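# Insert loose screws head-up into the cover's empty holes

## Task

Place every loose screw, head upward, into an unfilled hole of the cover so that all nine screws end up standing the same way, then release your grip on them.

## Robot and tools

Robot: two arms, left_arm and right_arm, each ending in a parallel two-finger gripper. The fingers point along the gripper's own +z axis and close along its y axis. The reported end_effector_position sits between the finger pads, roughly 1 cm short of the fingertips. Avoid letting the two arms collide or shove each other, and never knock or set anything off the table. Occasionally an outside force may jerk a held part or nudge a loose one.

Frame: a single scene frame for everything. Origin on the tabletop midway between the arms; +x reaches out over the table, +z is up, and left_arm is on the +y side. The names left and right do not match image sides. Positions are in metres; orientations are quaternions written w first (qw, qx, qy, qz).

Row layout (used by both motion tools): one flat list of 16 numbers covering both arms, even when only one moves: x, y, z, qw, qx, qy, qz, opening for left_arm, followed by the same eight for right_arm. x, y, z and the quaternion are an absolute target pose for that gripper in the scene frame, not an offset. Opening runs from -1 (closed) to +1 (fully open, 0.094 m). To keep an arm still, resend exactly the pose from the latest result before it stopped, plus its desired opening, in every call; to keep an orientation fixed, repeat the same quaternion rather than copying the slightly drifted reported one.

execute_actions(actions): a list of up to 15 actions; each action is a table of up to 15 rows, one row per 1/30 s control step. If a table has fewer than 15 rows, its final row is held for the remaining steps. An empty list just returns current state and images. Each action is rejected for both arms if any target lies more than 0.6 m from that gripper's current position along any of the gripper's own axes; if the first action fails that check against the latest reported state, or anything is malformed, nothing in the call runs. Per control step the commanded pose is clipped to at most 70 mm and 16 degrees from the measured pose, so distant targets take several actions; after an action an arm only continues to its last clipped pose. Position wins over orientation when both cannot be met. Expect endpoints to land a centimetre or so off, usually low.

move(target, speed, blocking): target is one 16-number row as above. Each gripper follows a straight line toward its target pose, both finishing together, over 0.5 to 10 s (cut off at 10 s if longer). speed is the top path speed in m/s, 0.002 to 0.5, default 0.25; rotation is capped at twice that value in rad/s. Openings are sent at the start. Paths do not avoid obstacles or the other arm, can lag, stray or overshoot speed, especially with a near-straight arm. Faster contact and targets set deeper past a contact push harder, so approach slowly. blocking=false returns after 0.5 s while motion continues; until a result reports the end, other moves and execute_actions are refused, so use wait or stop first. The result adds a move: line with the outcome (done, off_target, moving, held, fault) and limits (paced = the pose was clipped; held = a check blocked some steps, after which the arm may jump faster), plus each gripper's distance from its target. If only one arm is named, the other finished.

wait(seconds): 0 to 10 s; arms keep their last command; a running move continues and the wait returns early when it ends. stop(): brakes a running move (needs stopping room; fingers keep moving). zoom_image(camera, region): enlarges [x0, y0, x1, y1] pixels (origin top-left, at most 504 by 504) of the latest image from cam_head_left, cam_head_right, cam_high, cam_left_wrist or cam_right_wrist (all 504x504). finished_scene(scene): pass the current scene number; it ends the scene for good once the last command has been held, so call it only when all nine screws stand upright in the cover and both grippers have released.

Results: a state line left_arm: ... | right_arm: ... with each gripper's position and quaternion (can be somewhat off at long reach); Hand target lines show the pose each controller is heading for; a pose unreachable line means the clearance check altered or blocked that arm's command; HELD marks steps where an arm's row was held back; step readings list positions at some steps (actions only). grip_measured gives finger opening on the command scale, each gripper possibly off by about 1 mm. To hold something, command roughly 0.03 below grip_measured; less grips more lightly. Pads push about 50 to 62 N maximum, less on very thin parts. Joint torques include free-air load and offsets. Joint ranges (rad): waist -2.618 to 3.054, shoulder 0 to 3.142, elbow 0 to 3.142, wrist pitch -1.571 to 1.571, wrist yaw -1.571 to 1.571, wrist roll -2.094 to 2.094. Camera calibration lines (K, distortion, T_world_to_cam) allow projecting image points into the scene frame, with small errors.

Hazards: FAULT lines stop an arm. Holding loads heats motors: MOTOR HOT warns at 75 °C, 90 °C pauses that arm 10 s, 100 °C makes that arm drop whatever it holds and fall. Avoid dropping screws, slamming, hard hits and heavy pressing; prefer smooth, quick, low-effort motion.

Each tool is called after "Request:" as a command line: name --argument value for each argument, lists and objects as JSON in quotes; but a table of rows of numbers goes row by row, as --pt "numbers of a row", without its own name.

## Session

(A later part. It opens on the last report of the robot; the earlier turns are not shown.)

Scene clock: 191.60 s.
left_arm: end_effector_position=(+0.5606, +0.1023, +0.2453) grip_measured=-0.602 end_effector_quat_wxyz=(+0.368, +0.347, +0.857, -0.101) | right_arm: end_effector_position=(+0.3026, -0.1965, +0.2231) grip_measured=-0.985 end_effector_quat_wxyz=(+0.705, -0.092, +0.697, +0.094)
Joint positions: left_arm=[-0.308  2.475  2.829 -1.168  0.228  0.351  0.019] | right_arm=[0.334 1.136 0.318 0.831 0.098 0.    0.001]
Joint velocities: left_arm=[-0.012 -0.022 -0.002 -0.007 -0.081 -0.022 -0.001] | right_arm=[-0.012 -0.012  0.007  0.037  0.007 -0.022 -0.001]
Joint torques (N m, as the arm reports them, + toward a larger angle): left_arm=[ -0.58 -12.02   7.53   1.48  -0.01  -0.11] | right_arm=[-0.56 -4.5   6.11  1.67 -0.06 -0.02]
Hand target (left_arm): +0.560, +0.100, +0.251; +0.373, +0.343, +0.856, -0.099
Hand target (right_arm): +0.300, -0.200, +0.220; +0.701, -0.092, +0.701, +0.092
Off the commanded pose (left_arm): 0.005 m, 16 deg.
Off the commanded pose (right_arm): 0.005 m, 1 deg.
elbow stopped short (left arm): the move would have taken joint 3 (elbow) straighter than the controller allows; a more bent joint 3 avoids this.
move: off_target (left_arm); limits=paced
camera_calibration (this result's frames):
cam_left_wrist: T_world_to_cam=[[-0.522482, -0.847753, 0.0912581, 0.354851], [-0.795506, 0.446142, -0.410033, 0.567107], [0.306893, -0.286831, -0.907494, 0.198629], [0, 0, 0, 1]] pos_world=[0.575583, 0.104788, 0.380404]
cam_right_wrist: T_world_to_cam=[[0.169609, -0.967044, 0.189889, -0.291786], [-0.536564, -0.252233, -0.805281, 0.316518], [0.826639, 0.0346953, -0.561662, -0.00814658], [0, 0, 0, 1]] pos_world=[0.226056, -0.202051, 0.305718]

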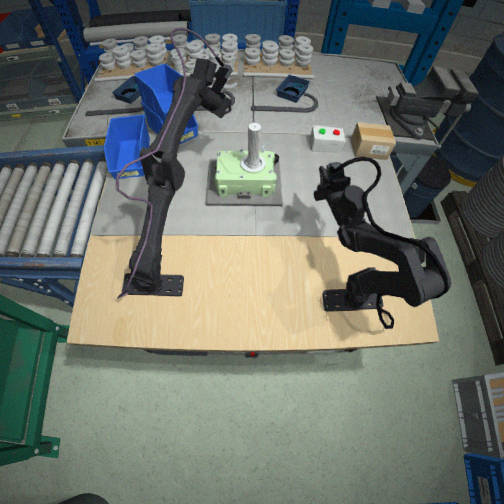

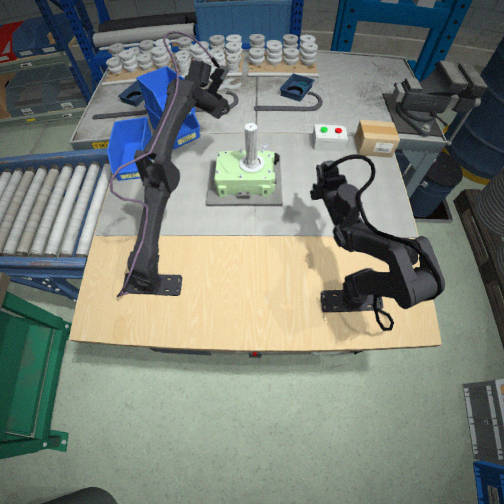

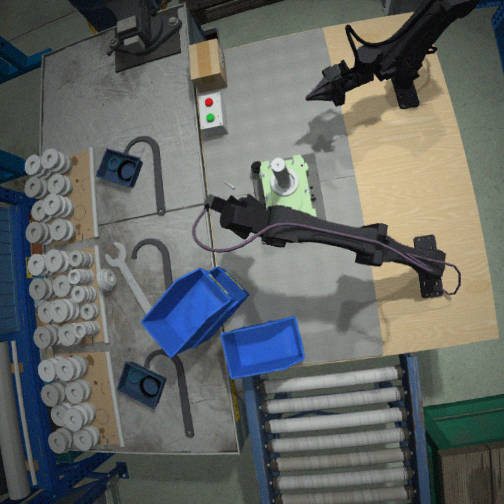

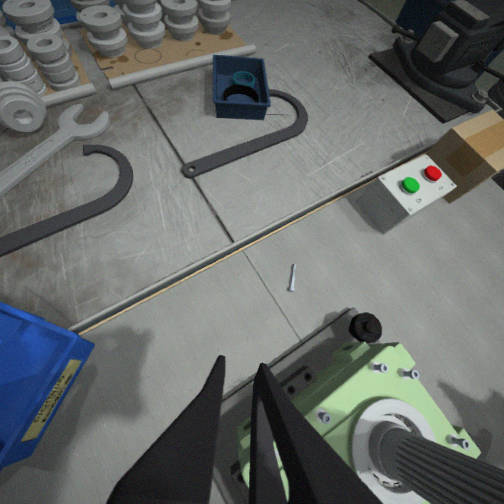

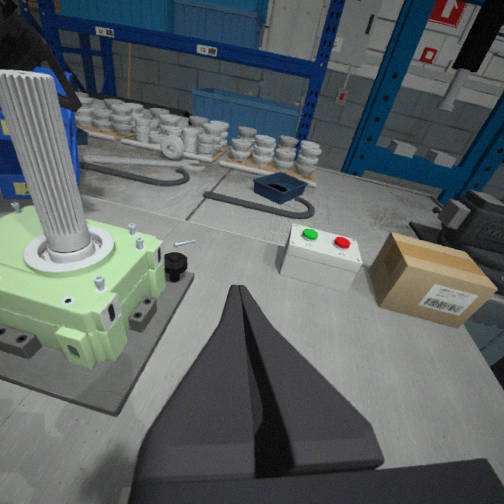

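Request:
move --target '[0.3,0.25,0.25,0.612,0.354,0.612,-0.354,-0.6,0.55,-0.1,0.12,0.413,-0.196,0.884,0.091,-0.7]'

Request:
move --target '[0.3,0.25,0.25,0.612,0.354,0.612,-0.354,-0.6,0.655,-0.037,0.04,0.413,-0.196,0.884,0.091,-0.7]' --speed 0.1

Scene clock: 194.83 s.
left_arm: end_effector_position=(+0.3017, +0.2476, +0.2531) grip_measured=-0.602 end_effector_quat_wxyz=(+0.617, +0.359, +0.608, -0.347) | right_arm: end_effector_position=(+0.5484, -0.0984, +0.1258) grip_measured=-0.701 end_effector_quat_wxyz=(+0.421, -0.194, +0.881, +0.094)
Joint positions: left_arm=[0.328 1.207 0.502 0.714 1.354 0.013 0.019] | right_arm=[ 0.287  2.274  1.884 -0.292 -0.094 -0.074  0.014]
Joint velocities: left_arm=[-0.002  0.007 -0.022  0.037 -0.051 -0.066  0.001] | right_arm=[-0.007 -0.002 -0.027 -0.022  0.022  0.022 -0.001]
Joint torques (N m, as the arm reports them, + toward a larger angle): left_arm=[ 0.95 -2.79  4.49  1.5   0.13 -0.08] | right_arm=[ -0.56 -13.93   9.39   1.44  -0.11  -0.06]
Hand target (left_arm): +0.300, +0.250, +0.248; +0.612, +0.352, +0.613, -0.354
Hand target (right_arm): +0.551, -0.102, +0.120; +0.413, -0.194, +0.885, +0.094
Off the commanded pose (left_arm): 0.004 m, 1 deg.
Off the commanded pose (right_arm): 0.006 m, 1 deg.
move: done; limits=paced
camera_calibration (this result's frames):
cam_left_wrist: T_world_to_cam=[[-0.839579, -0.493142, 0.227856, 0.315351], [-0.359554, 0.19003, -0.91357, 0.358925], [0.40722, -0.84894, -0.336856, 0.291325], [0, 0, 0, 1]] pos_world=[0.275182, 0.334624, 0.354183]
cam_right_wrist: T_world_to_cam=[[0.46075, -0.864308, 0.201696, -0.371153], [-0.829461, -0.500189, -0.248609, 0.461016], [0.31576, -0.0527524, -0.947371, 0.050714], [0, 0, 0, 1]] pos_world=[0.53739, -0.0875207, 0.237518]

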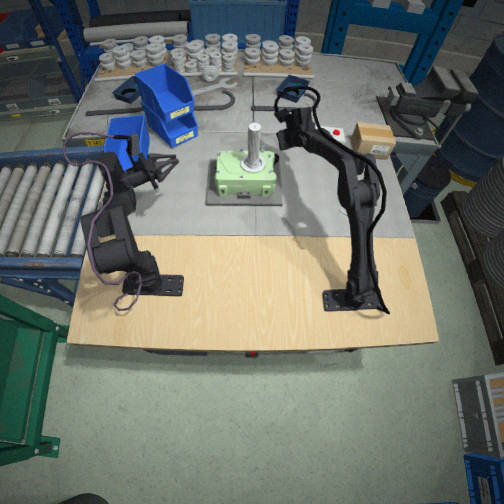

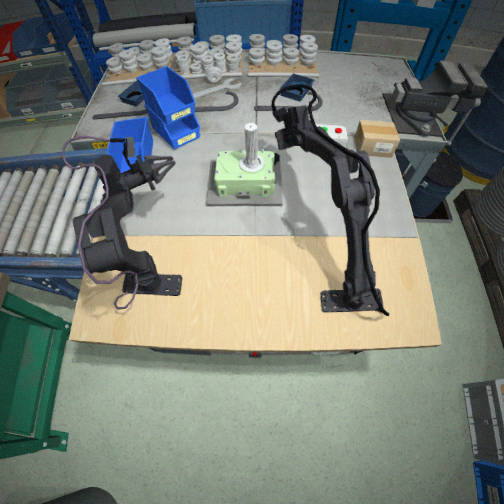

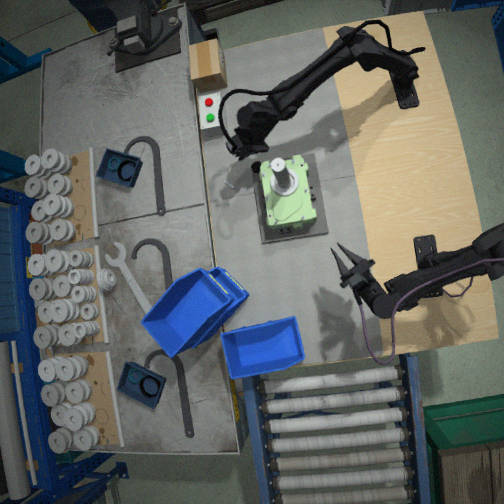

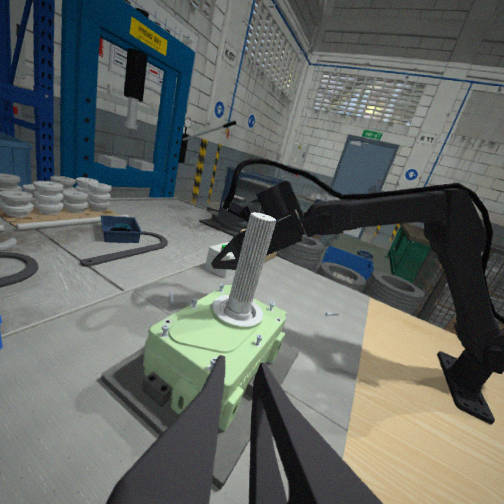

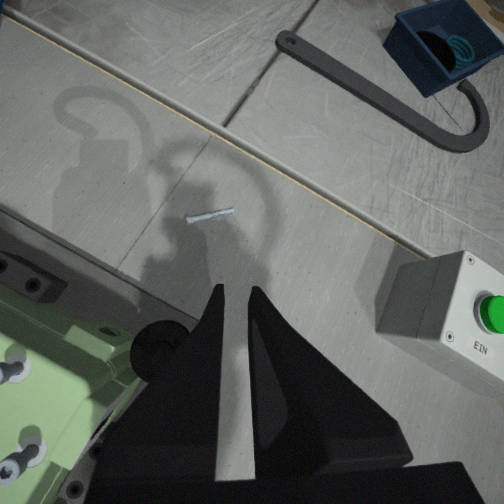

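Scene clock: 197.10 s.
left_arm: end_effector_position=(+0.3009, +0.2472, +0.2532) grip_measured=-0.602 end_effector_quat_wxyz=(+0.616, +0.360, +0.608, -0.348) | right_arm: end_effector_position=(+0.6542, -0.0433, +0.0383) grip_measured=-0.701 end_effector_quat_wxyz=(+0.496, -0.185, +0.843, +0.100)
Joint positions: left_arm=[0.328 1.207 0.502 0.714 1.359 0.012 0.019] | right_arm=[ 0.322  3.032  2.841 -0.319 -0.056 -0.048  0.014]
Joint velocities: left_arm=[-0.002  0.012 -0.012  0.037  0.037  0.037  0.   ] | right_arm=[-0.007 -0.012 -0.017 -0.007 -0.007  0.022 -0.   ]
Joint torques (N m, as the arm reports them, + toward a larger angle): left_arm=[ 1.12 -3.02  5.16  1.42  0.13 -0.1 ] | right_arm=[  0.5  -18.73   9.53   1.74   0.03   0.05]
Hand target (left_arm): +0.300, +0.250, +0.250; +0.612, +0.354, +0.612, -0.354
Hand target (right_arm): +0.654, -0.038, +0.040; +0.500, -0.184, +0.840, +0.102
Off the commanded pose (left_arm): 0.004 m, 1 deg.
Off the commanded pose (right_arm): 0.007 m, 11 deg.
elbow stopped short (right arm): the move would have taken joint 3 (elbow) straighter than the controller allows; a more bent joint 3 avoids this.
move: off_target (right_arm)
camera_calibration (this result's frames):
cam_left_wrist: T_world_to_cam=[[-0.841793, -0.488832, 0.22897, 0.313802], [-0.359496, 0.191261, -0.913336, 0.358384], [0.402675, -0.851153, -0.336735, 0.293158], [0, 0, 0, 1]] pos_world=[0.274946, 0.334374, 0.35419]
cam_right_wrist: T_world_to_cam=[[0.417035, -0.880944, 0.22365, -0.32754], [-0.78206, -0.473185, -0.405559, 0.530782], [0.463103, -0.00577494, -0.886286, -0.159473], [0, 0, 0, 1]] pos_world=[0.625552, -0.0383068, 0.147179]

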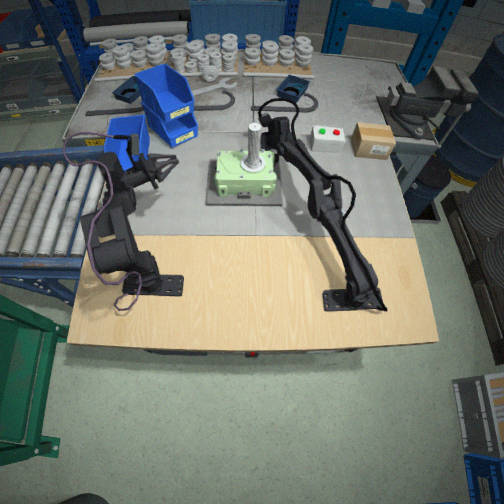

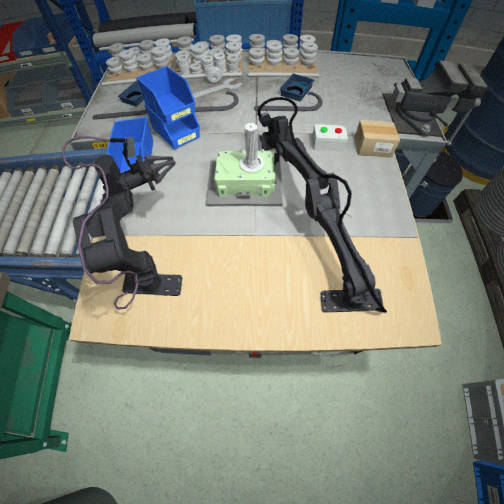

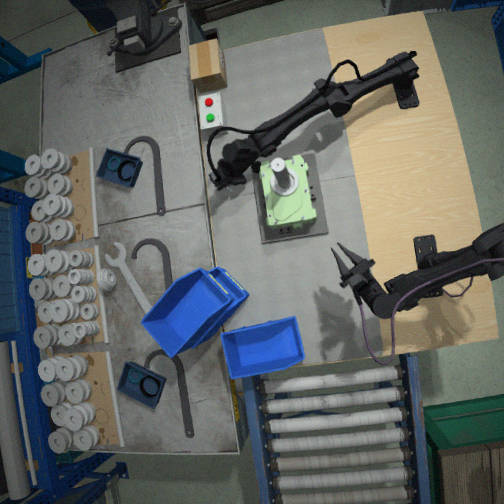

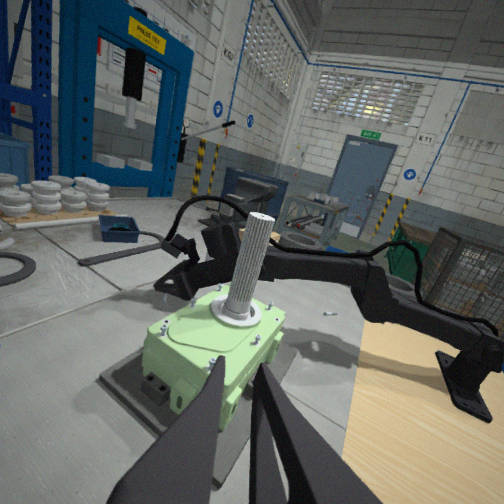

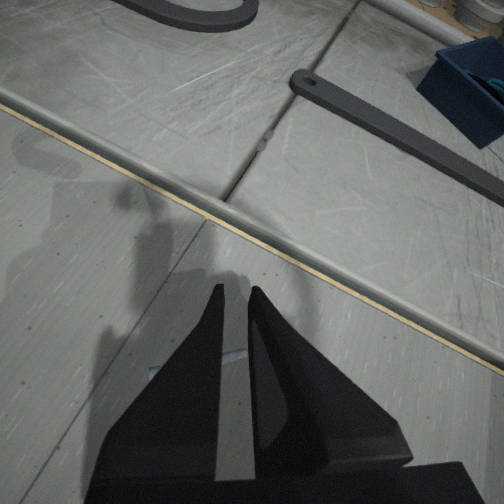

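Request:
move --target '[0.3,0.25,0.25,0.612,0.354,0.612,-0.354,-0.6,0.645,-0.024,0.008,0.413,-0.196,0.884,0.091,-0.7]' --speed 0.04

Request:
move --target '[0.3,0.25,0.25,0.612,0.354,0.612,-0.354,-0.6,0.50,-0.14,0.006,0.413,-0.196,0.884,0.091,-0.7]' --speed 0.05

Request:
move --target '[0.3,0.25,0.25,0.612,0.354,0.612,-0.354,-0.6,0.42,-0.2,0.15,0.413,-0.196,0.884,0.091,-0.7]' --speed 0.1

Scene clock: 199.83 s.
left_arm: end_effector_position=(+0.3009, +0.2472, +0.2532) grip_measured=-0.602 end_effector_quat_wxyz=(+0.616, +0.360, +0.608, -0.349) | right_arm: end_effector_position=(+0.6510, -0.0315, +0.0320) grip_measured=-0.701 end_effector_quat_wxyz=(+0.498, -0.182, +0.842, +0.100)
Joint positions: left_arm=[0.328 1.207 0.502 0.714 1.359 0.011 0.019] | right_arm=[ 0.343  3.05   2.848 -0.304 -0.036 -0.034  0.014]
Joint velocities: left_arm=[-0.002 -0.017 -0.012  0.022  0.066 -0.022  0.   ] | right_arm=[ 0.007 -0.022 -0.012  0.007  0.007  0.022  0.001]
Joint torques (N m, as the arm reports them, + toward a larger angle): left_arm=[ 1.12 -3.04  5.17  1.42  0.13 -0.11] | right_arm=[  0.81 -16.72   8.98   1.51  -0.02   0.06]
Hand target (left_arm): +0.300, +0.250, +0.250; +0.612, +0.354, +0.612, -0.354
Hand target (right_arm): +0.643, -0.025, +0.008; +0.478, -0.187, +0.852, +0.101
Off the commanded pose (left_arm): 0.004 m, 1 deg.
Off the commanded pose (right_arm): 0.026 m, 11 deg.
elbow stopped short (right arm): the move would have taken joint 3 (elbow) straighter than the controller allows; a more bent joint 3 avoids this.
move: off_target (right_arm)
camera_calibration (this result's frames):
cam_left_wrist: T_world_to_cam=[[-0.841718, -0.488788, 0.229342, 0.313674], [-0.359798, 0.191088, -0.913253, 0.358496], [0.402563, -0.851218, -0.336707, 0.2932], [0, 0, 0, 1]] pos_world=[0.27498, 0.334393, 0.354182]
cam_right_wrist: T_world_to_cam=[[0.413244, -0.88305, 0.222379, -0.312021], [-0.782435, -0.469255, -0.409385, 0.531713], [0.46586, -0.00482111, -0.884845, -0.165287], [0, 0, 0, 1]] pos_world=[0.621972, -0.026818, 0.140808]

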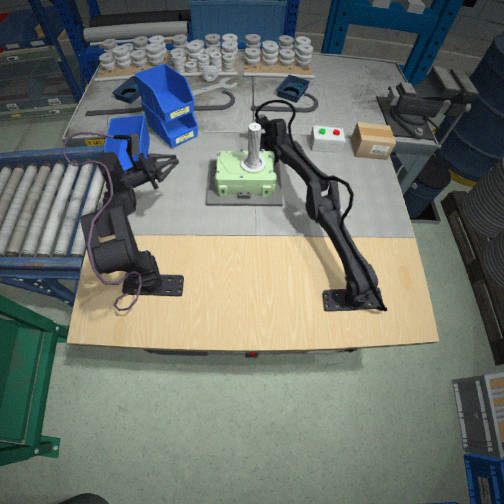

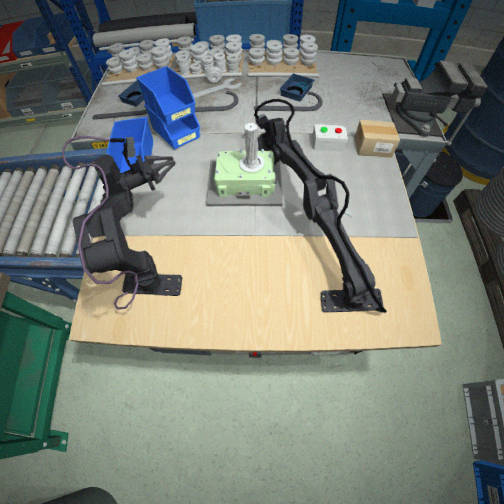

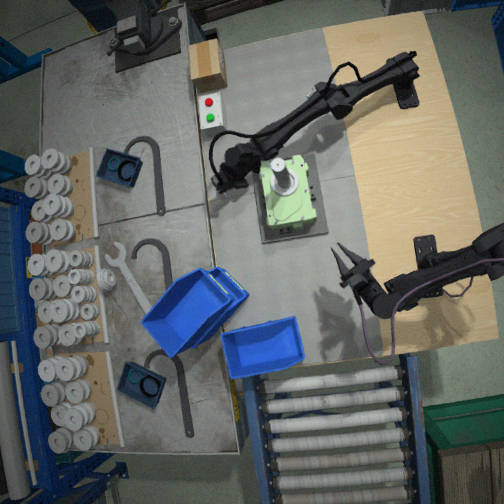

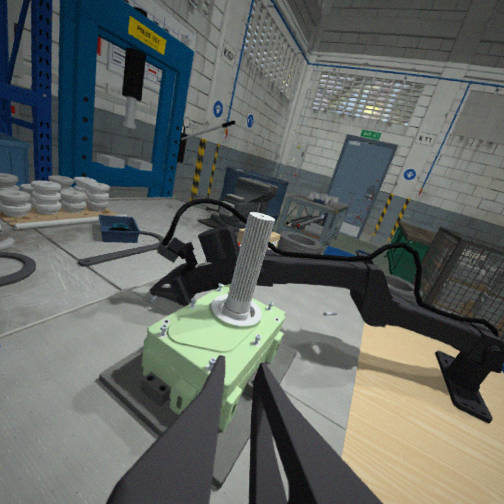

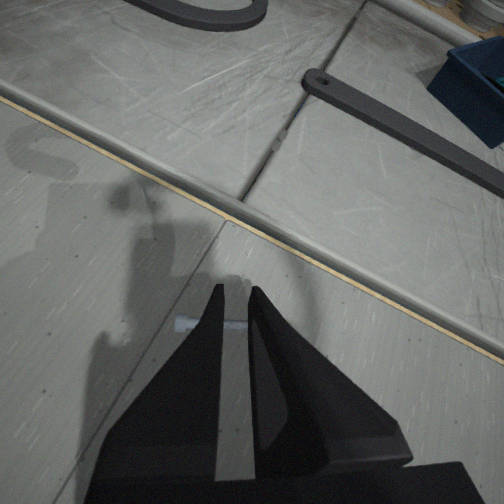

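Scene clock: 203.93 s.
left_arm: end_effector_position=(+0.3009, +0.2472, +0.2532) grip_measured=-0.602 end_effector_quat_wxyz=(+0.616, +0.360, +0.608, -0.349) | right_arm: end_effector_position=(+0.5447, -0.1062, +0.0481) grip_measured=-0.701 end_effector_quat_wxyz=(+0.535, -0.159, +0.824, +0.093)
Joint positions: left_arm=[0.328 1.207 0.502 0.714 1.359 0.011 0.019] | right_arm=[ 0.293  2.34   1.421  0.498 -0.038 -0.036  0.014]
Joint velocities: left_arm=[-0.022 -0.002 -0.007 -0.095  0.022  0.037 -0.   ] | right_arm=[ 0.012 -0.002 -0.007 -0.022  0.007 -0.022 -0.   ]
Joint torques (N m, as the arm reports them, + toward a larger angle): left_arm=[ 1.12 -3.03  5.18  1.42  0.12 -0.1 ] | right_arm=[ -3.12 -21.1   -0.9   -0.37  -0.8   -0.58]
Hand target (left_arm): +0.300, +0.250, +0.250; +0.612, +0.354, +0.612, -0.354
Hand target (right_arm): +0.503, -0.134, +0.007; +0.432, -0.185, +0.877, +0.097
Off the commanded pose (left_arm): 0.004 m, 1 deg.
Off the commanded pose (right_arm): 0.070 m, 16 deg; orientation clipped at the last step of the last action.
move: off_target (right_arm); limits=paced
camera_calibration (this result's frames):
cam_left_wrist: T_world_to_cam=[[-0.841718, -0.488788, 0.229342, 0.313674], [-0.359798, 0.191088, -0.913253, 0.358496], [0.402563, -0.851218, -0.336707, 0.2932], [0, 0, 0, 1]] pos_world=[0.27498, 0.334393, 0.354182]
cam_right_wrist: T_world_to_cam=[[0.353031, -0.907573, 0.227331, -0.307713], [-0.767965, -0.419876, -0.483667, 0.421079], [0.534414, -0.00383258, -0.845214, -0.141043], [0, 0, 0, 1]] pos_world=[0.507381, -0.103011, 0.154403]

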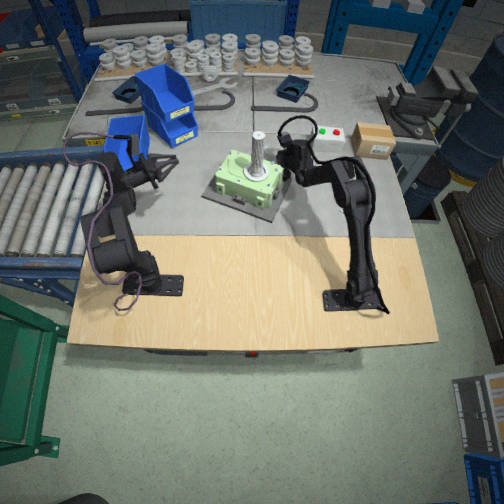

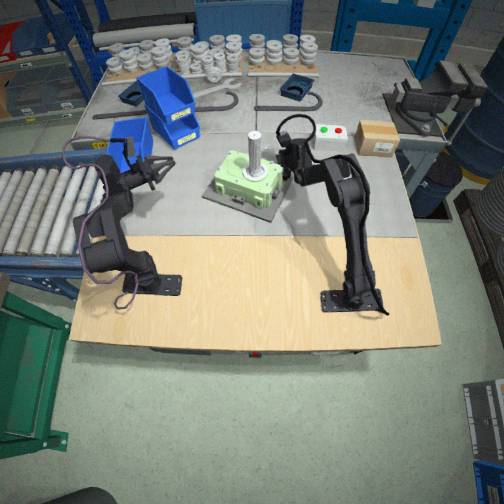

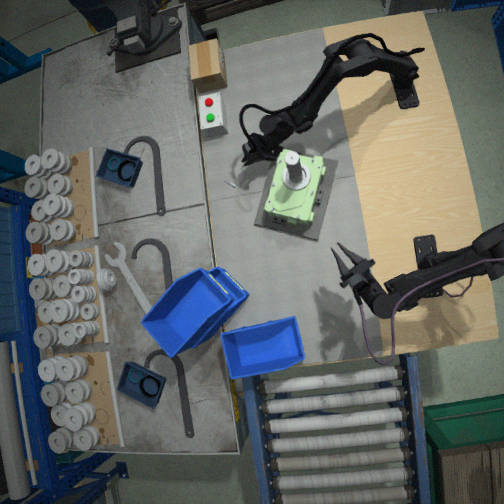

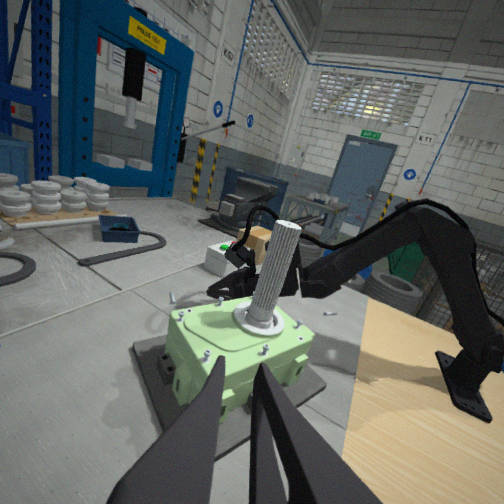

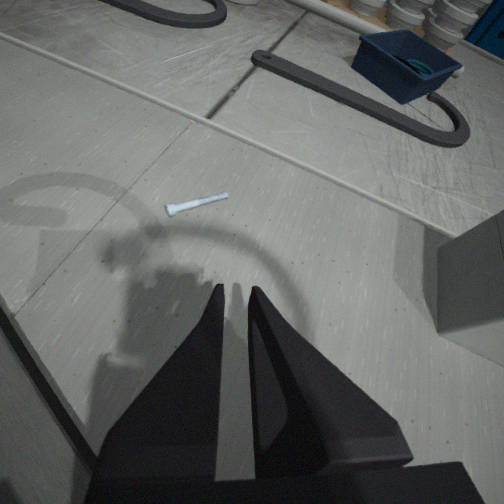

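Scene clock: 206.43 s.
left_arm: end_effector_position=(+0.3009, +0.2472, +0.2532) grip_measured=-0.602 end_effector_quat_wxyz=(+0.616, +0.360, +0.608, -0.349) | right_arm: end_effector_position=(+0.4255, -0.1962, +0.1483) grip_measured=-0.701 end_effector_quat_wxyz=(+0.418, -0.194, +0.883, +0.089)
Joint positions: left_arm=[0.328 1.207 0.502 0.714 1.359 0.011 0.019] | right_arm=[ 0.135  1.713  1.179 -0.172 -0.204 -0.176  0.014]
Joint velocities: left_arm=[-0.022  0.007  0.007 -0.051 -0.037 -0.037  0.   ] | right_arm=[ 0.002 -0.007  0.007 -0.022 -0.007 -0.022  0.001]
Joint torques (N m, as the arm reports them, + toward a larger angle): left_arm=[ 1.12 -3.02  5.18  1.42  0.12 -0.1 ] | right_arm=[ -0.41 -11.35   6.61   1.43  -0.16  -0.07]
Hand target (left_arm): +0.300, +0.250, +0.250; +0.612, +0.354, +0.612, -0.354
Hand target (right_arm): +0.420, -0.199, +0.150; +0.414, -0.195, +0.884, +0.092
Off the commanded pose (left_arm): 0.004 m, 1 deg.
Off the commanded pose (right_arm): 0.007 m, 1 deg.
move: done
camera_calibration (this result's frames):
cam_left_wrist: T_world_to_cam=[[-0.841718, -0.488788, 0.229342, 0.313674], [-0.359798, 0.191088, -0.913253, 0.358496], [0.402563, -0.851218, -0.336707, 0.2932], [0, 0, 0, 1]] pos_world=[0.27498, 0.334393, 0.354182]
cam_right_wrist: T_world_to_cam=[[0.458717, -0.863992, 0.207595, -0.403552], [-0.832489, -0.499558, -0.23959, 0.315844], [0.31071, -0.062916, -0.94842, 0.105932], [0, 0, 0, 1]] pos_world=[0.415139, -0.184218, 0.259916]

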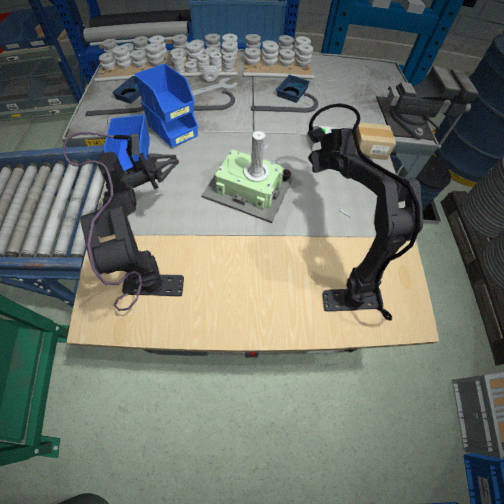

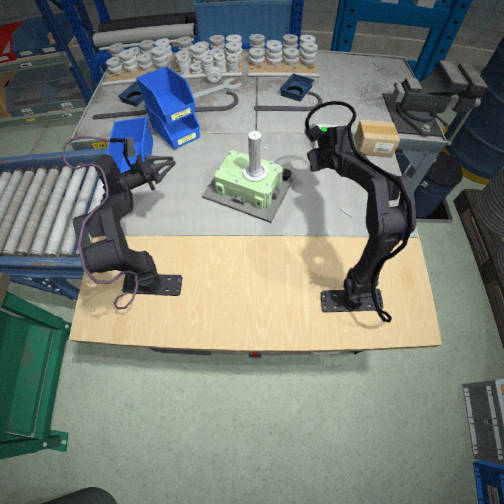

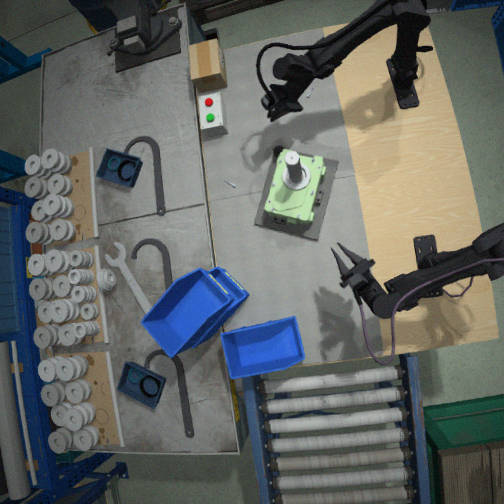

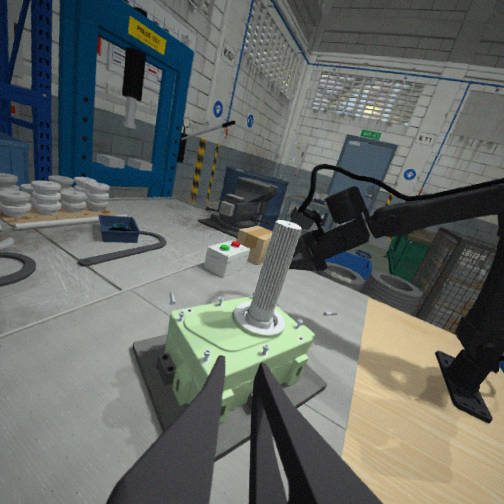

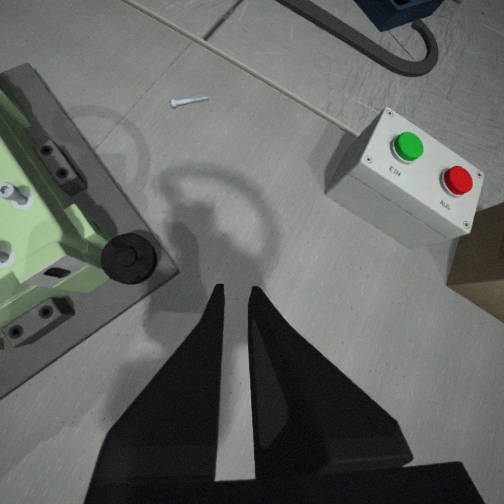

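Request:
move --target '[0.3,0.25,0.25,0.612,0.354,0.612,-0.354,-0.6,0.635,-0.025,0.05,0.383,-0.383,0.821,0.179,-0.7]' --speed 0.15

Request:
move --target '[0.3,0.25,0.25,0.612,0.354,0.612,-0.354,-0.6,0.635,-0.025,0.006,0.383,-0.383,0.821,0.179,-0.7]' --speed 0.04

Scene clock: 209.37 s.
left_arm: end_effector_position=(+0.3009, +0.2472, +0.2532) grip_measured=-0.602 end_effector_quat_wxyz=(+0.616, +0.360, +0.608, -0.349) | right_arm: end_effector_position=(+0.6337, -0.0301, +0.0438) grip_measured=-0.701 end_effector_quat_wxyz=(+0.476, -0.341, +0.795, +0.159)
Joint positions: left_arm=[0.328 1.207 0.502 0.714 1.359 0.011 0.019] | right_arm=[ 0.276  3.013  2.842 -0.389 -0.365 -0.303  0.014]
Joint velocities: left_arm=[ 0.002  0.002 -0.022 -0.022 -0.066 -0.007 -0.   ] | right_arm=[ 0.012 -0.002 -0.002  0.051 -0.007 -0.051 -0.   ]
Joint torques (N m, as the arm reports them, + toward a larger angle): left_arm=[ 1.13 -3.02  5.17  1.43  0.12 -0.1 ] | right_arm=[  0.23 -19.16   9.35   1.69  -0.12   0.04]
Hand target (left_arm): +0.300, +0.250, +0.250; +0.612, +0.354, +0.612, -0.354
Hand target (right_arm): +0.635, -0.028, +0.050; +0.482, -0.339, +0.792, +0.159
Off the commanded pose (left_arm): 0.004 m, 1 deg.
Off the commanded pose (right_arm): 0.008 m, 12 deg.
elbow stopped short (right arm): the move would have taken joint 3 (elbow) straighter than the controller allows; a more bent joint 3 avoids this.
move: off_target (right_arm)
camera_calibration (this result's frames):
cam_left_wrist: T_world_to_cam=[[-0.841718, -0.488788, 0.229342, 0.313674], [-0.359798, 0.191088, -0.913253, 0.358496], [0.402563, -0.851218, -0.336707, 0.2932], [0, 0, 0, 1]] pos_world=[0.27498, 0.334393, 0.354182]
cam_right_wrist: T_world_to_cam=[[0.682734, -0.675183, 0.279288, -0.473289], [-0.562887, -0.729733, -0.388134, 0.375826], [0.465868, 0.107785, -0.878265, -0.143702], [0, 0, 0, 1]] pos_world=[0.601624, -0.0298158, 0.151846]

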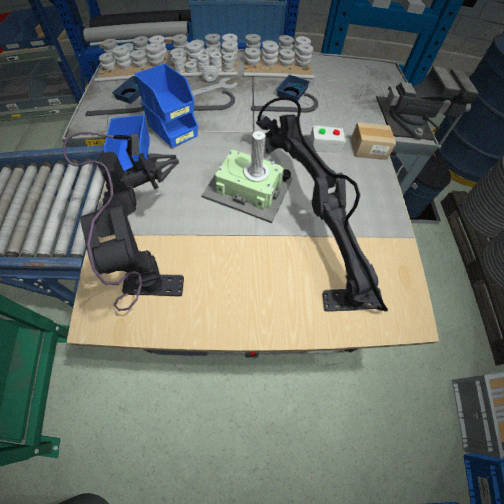

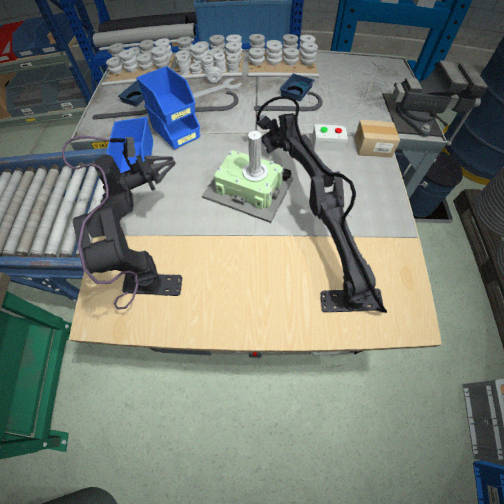

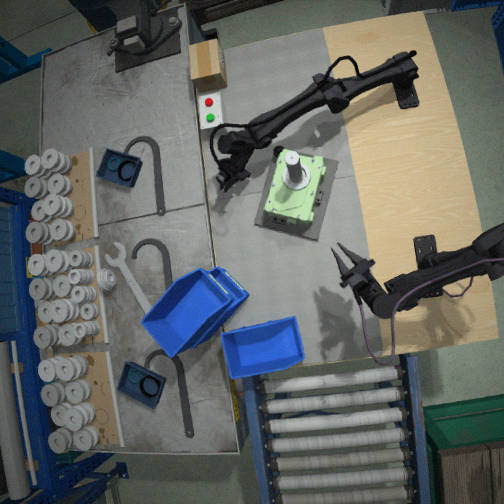

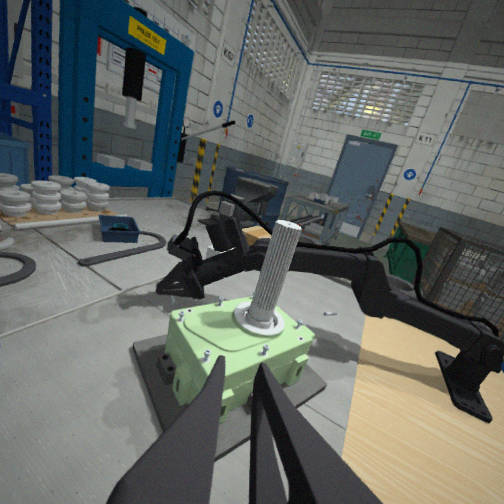

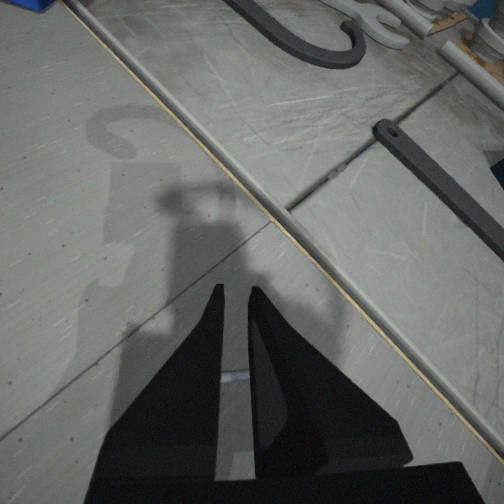

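Scene clock: 212.27 s.
left_arm: end_effector_position=(+0.3009, +0.2472, +0.2532) grip_measured=-0.602 end_effector_quat_wxyz=(+0.616, +0.360, +0.608, -0.349) | right_arm: end_effector_position=(+0.6389, -0.0283, +0.0310) grip_measured=-0.701 end_effector_quat_wxyz=(+0.490, -0.341, +0.787, +0.158)
Joint positions: left_arm=[0.328 1.207 0.502 0.714 1.359 0.011 0.019] | right_arm=[ 0.276  3.051  2.842 -0.319 -0.366 -0.303  0.014]
Joint velocities: left_arm=[-0.017 -0.002  0.002  0.022 -0.007  0.125  0.001] | right_arm=[-0.012 -0.027  0.007  0.037 -0.037 -0.037  0.001]
Joint torques (N m, as the arm reports them, + toward a larger angle): left_arm=[ 1.13 -3.    5.17  1.42  0.13 -0.1 ] | right_arm=[  0.48 -16.39   9.4    1.45  -0.06  -0.02]
Hand target (left_arm): +0.300, +0.250, +0.250; +0.612, +0.354, +0.612, -0.354
Hand target (right_arm): +0.633, -0.026, +0.006; +0.470, -0.343, +0.798, +0.159
Off the commanded pose (left_arm): 0.004 m, 1 deg.
Off the commanded pose (right_arm): 0.025 m, 14 deg.
elbow stopped short (right arm): the move would have taken joint 3 (elbow) straighter than the controller allows; a more bent joint 3 avoids this.
move: off_target (right_arm)
camera_calibration (this result's frames):
cam_left_wrist: T_world_to_cam=[[-0.841718, -0.488788, 0.229342, 0.313674], [-0.359798, 0.191088, -0.913253, 0.358496], [0.402563, -0.851218, -0.336707, 0.2932], [0, 0, 0, 1]] pos_world=[0.27498, 0.334393, 0.354182]
cam_right_wrist: T_world_to_cam=[[0.674589, -0.677458, 0.293226, -0.467305], [-0.549855, -0.726167, -0.412725, 0.367629], [0.492534, 0.117188, -0.862367, -0.174834], [0, 0, 0, 1]] pos_world=[0.603493, -0.0291303, 0.137984]

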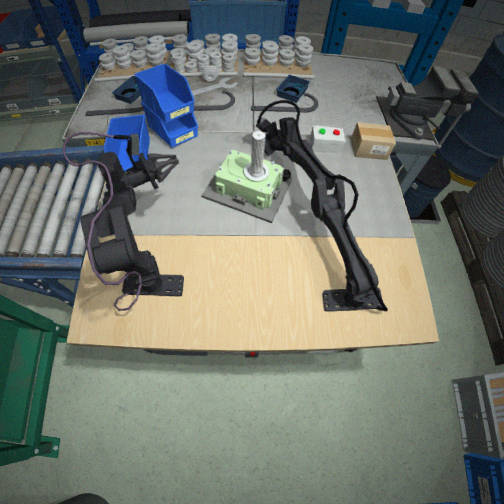

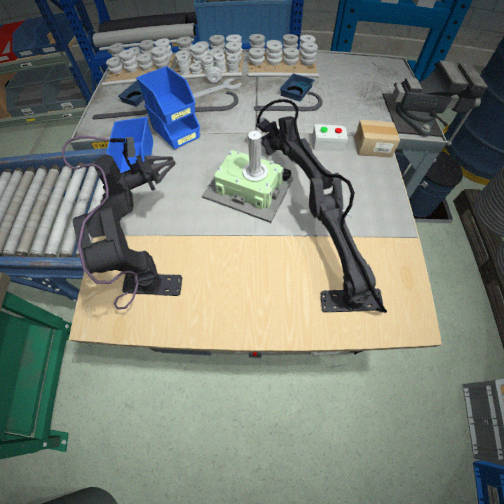

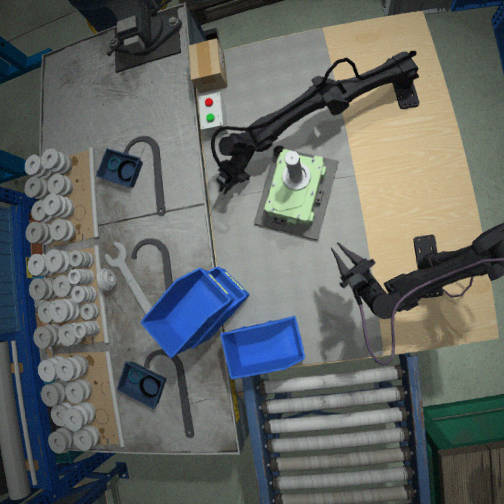

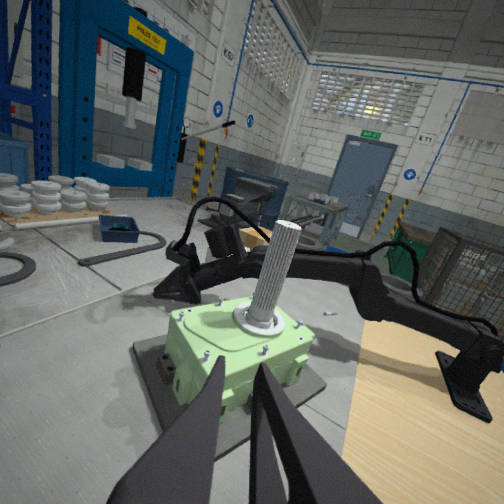

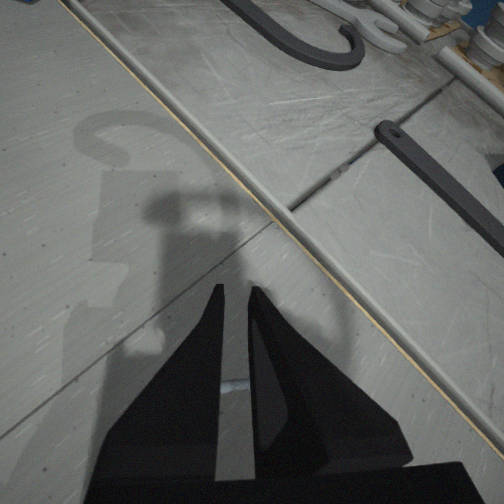

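Table contact at 0.031. Drag keeping pressure (execute rows with low z).

Request:
execute_actions --actions '[[[0.3,0.25,0.25,0.612,0.354,0.612,-0.354,-0.6,0.622,-0.045,0.008,0.383,-0.383,0.821,0.179,-0.7]],[[0.3,0.25,0.25,0.612,0.354,0.612,-0.354,-0.6,0.61,-0.062,0.008,0.383,-0.383,0.821,0.179,-0.7]],[[0.3,0.25,0.25,0.612,0.354,0.612,-0.354,-0.6,0.598,-0.079,0.008,0.383,-0.383,0.821,0.179,-0.7]],[[0.3,0.25,0.25,0.612,0.354,0.612,-0.354,-0.6,0.586,-0.096,0.008,0.383,-0.383,0.821,0.179,-0.7]],[[0.3,0.25,0.25,0.612,0.354,0.612,-0.354,-0.6,0.574,-0.113,0.008,0.383,-0.383,0.821,0.179,-0.7]],[[0.3,0.25,0.25,0.612,0.354,0.612,-0.354,-0.6,0.562,-0.13,0.008,0.383,-0.383,0.821,0.179,-0.7]]]'

Scene clock: 215.40 s.
left_arm: end_effector_position=(+0.3009, +0.2472, +0.2532) grip_measured=-0.602 end_effector_quat_wxyz=(+0.616, +0.360, +0.608, -0.349) | right_arm: end_effector_position=(+0.5743, -0.1230, +0.0285) grip_measured=-0.701 end_effector_quat_wxyz=(+0.415, -0.389, +0.803, +0.176)
Joint positions: left_arm=[0.328 1.207 0.502 0.714 1.359 0.011 0.019] | right_arm=[ 0.121  2.575  2.024 -0.218 -0.547 -0.517  0.014]
Joint velocities: left_arm=[-0.012 -0.002  0.002 -0.022  0.007 -0.022 -0.001] | right_arm=[-0.002 -0.012  0.002 -0.051 -0.022 -0.037  0.001]
Joint torques (N m, as the arm reports them, + toward a larger angle): left_arm=[ 1.13 -3.01  5.19  1.42  0.13 -0.1 ] | right_arm=[ -0.35 -17.32   4.84   1.03  -0.11  -0.03]
Hand target (left_arm): +0.300, +0.250, +0.250; +0.612, +0.354, +0.612, -0.354
Hand target (right_arm): +0.562, -0.129, +0.008; +0.384, -0.383, +0.821, +0.179
Off the commanded pose (left_arm): 0.004 m, 1 deg.
Off the commanded pose (right_arm): 0.025 m, 4 deg.
Step readings (end_effector_position; steps 1 to 15: 1st action; 16 to 30: 2nd action; 31 to 45: 3rd action; 46 to 60: 4th action; 61 to 75: 5th action; 76 to 90: 6th action):
0: left_arm (+0.3009, +0.2472, +0.2532) | right_arm (+0.6390, -0.0283, +0.0308)
1: left_arm (+0.3009, +0.2472, +0.2532) | right_arm (+0.6382, -0.0287, +0.0298)
2: left_arm (+0.3009, +0.2472, +0.2532) | right_arm (+0.6373, -0.0294, +0.0296)
4: left_arm (+0.3009, +0.2472, +0.2532) | right_arm (+0.6357, -0.0326, +0.0280)
8: left_arm (+0.3009, +0.2472, +0.2532) | right_arm (+0.6330, -0.0355, +0.0273)
15: left_arm (+0.3009, +0.2472, +0.2532) | right_arm (+0.6315, -0.0373, +0.0273)
16: left_arm (+0.3009, +0.2472, +0.2532) | right_arm (+0.6309, -0.0382, +0.0280)
17: left_arm (+0.3009, +0.2472, +0.2532) | right_arm (+0.6291, -0.0397, +0.0277)
19: left_arm (+0.3009, +0.2472, +0.2532) | right_arm (+0.6262, -0.0440, +0.0271)
23: left_arm (+0.3009, +0.2472, +0.2532) | right_arm (+0.6234, -0.0523, +0.0263)
30: left_arm (+0.3009, +0.2472, +0.2532) | right_arm (+0.6216, -0.0548, +0.0260)
31: left_arm (+0.3009, +0.2472, +0.2532) | right_arm (+0.6211, -0.0556, +0.0267)
32: left_arm (+0.3009, +0.2472, +0.2532) | right_arm (+0.6190, -0.0570, +0.0265)
34: left_arm (+0.3009, +0.2472, +0.2532) | right_arm (+0.6157, -0.0617, +0.0266)
38: left_arm (+0.3009, +0.2472, +0.2532) | right_arm (+0.6117, -0.0709, +0.0272)
45: left_arm (+0.3009, +0.2472, +0.2532) | right_arm (+0.6079, -0.0753, +0.0274)
46: left_arm (+0.3009, +0.2472, +0.2532) | right_arm (+0.6067, -0.0758, +0.0273)
47: left_arm (+0.3009, +0.2472, +0.2532) | right_arm (+0.6036, -0.0771, +0.0271)
49: left_arm (+0.3009, +0.2472, +0.2532) | right_arm (+0.5978, -0.0815, +0.0272)
53: left_arm (+0.3009, +0.2472, +0.2532) | right_arm (+0.5948, -0.0892, +0.0281)
60: left_arm (+0.3009, +0.2472, +0.2532) | right_arm (+0.5953, -0.0886, +0.0281)
61: left_arm (+0.3009, +0.2472, +0.2532) | right_arm (+0.5940, -0.0894, +0.0276)
62: left_arm (+0.3009, +0.2472, +0.2532) | right_arm (+0.5904, -0.0905, +0.0273)
64: left_arm (+0.3009, +0.2472, +0.2532) | right_arm (+0.5851, -0.0953, +0.0273)
68: left_arm (+0.3009, +0.2472, +0.2532) | right_arm (+0.5844, -0.1038, +0.0281)
75: left_arm (+0.3009, +0.2472, +0.2532) | right_arm (+0.5846, -0.1049, +0.0281)
76: left_arm (+0.3009, +0.2472, +0.2532) | right_arm (+0.5832, -0.1058, +0.0279)
77: left_arm (+0.3009, +0.2472, +0.2532) | right_arm (+0.5791, -0.1070, +0.0270)
79: left_arm (+0.3009, +0.2472, +0.2532) | right_arm (+0.5746, -0.1120, +0.0273)
83: left_arm (+0.3009, +0.2472, +0.2532) | right_arm (+0.5743, -0.1219, +0.0284)
90: end_effector_position above
camera_calibration (this result's frames):
cam_left_wrist: T_world_to_cam=[[-0.841718, -0.488788, 0.229342, 0.313674], [-0.359798, 0.191088, -0.913253, 0.358496], [0.402563, -0.851218, -0.336707, 0.2932], [0, 0, 0, 1]] pos_world=[0.27498, 0.334393, 0.354182]
cam_right_wrist: T_world_to_cam=[[0.776601, -0.580412, 0.244977, -0.532444], [-0.514549, -0.808737, -0.284928, 0.228212], [0.363497, 0.0952228, -0.926716, -0.0608449], [0, 0, 0, 1]] pos_world=[0.553039, -0.118679, 0.139074]

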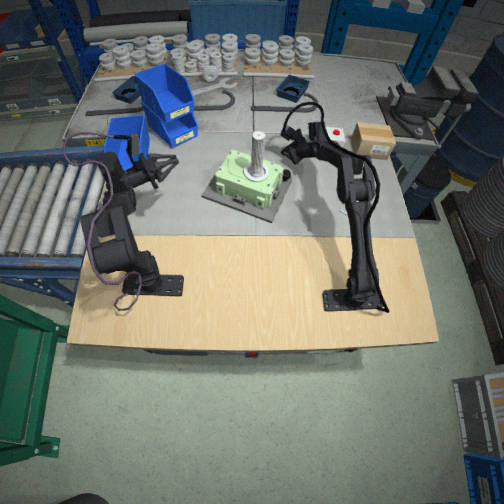

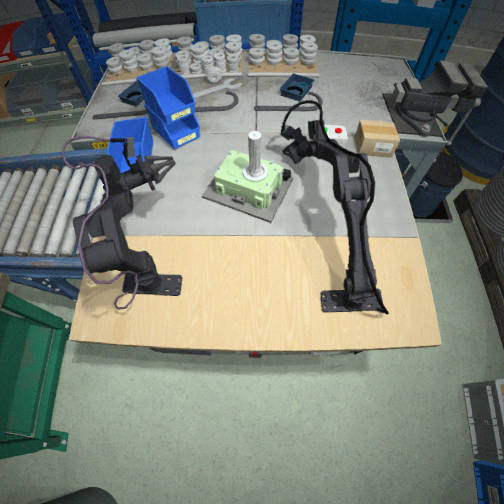

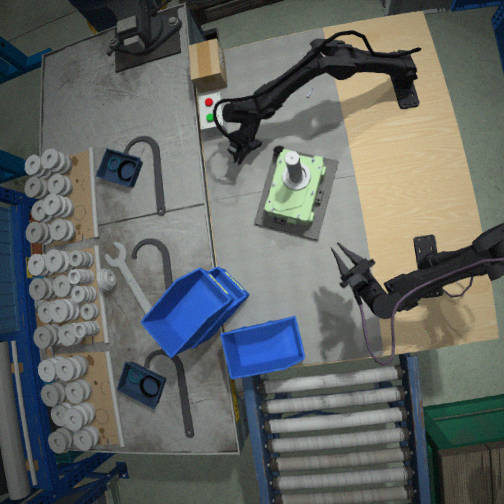

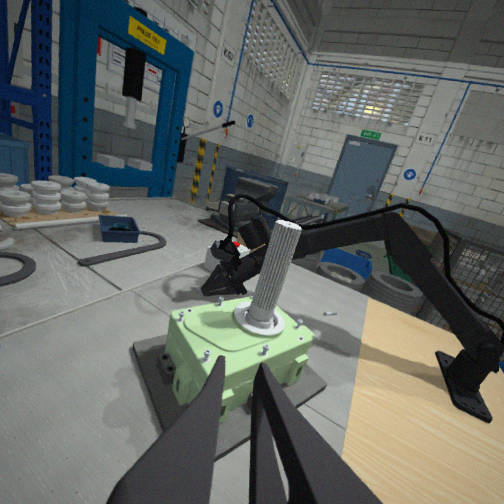

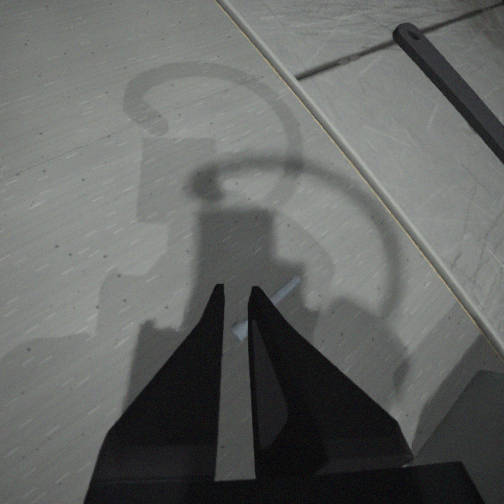

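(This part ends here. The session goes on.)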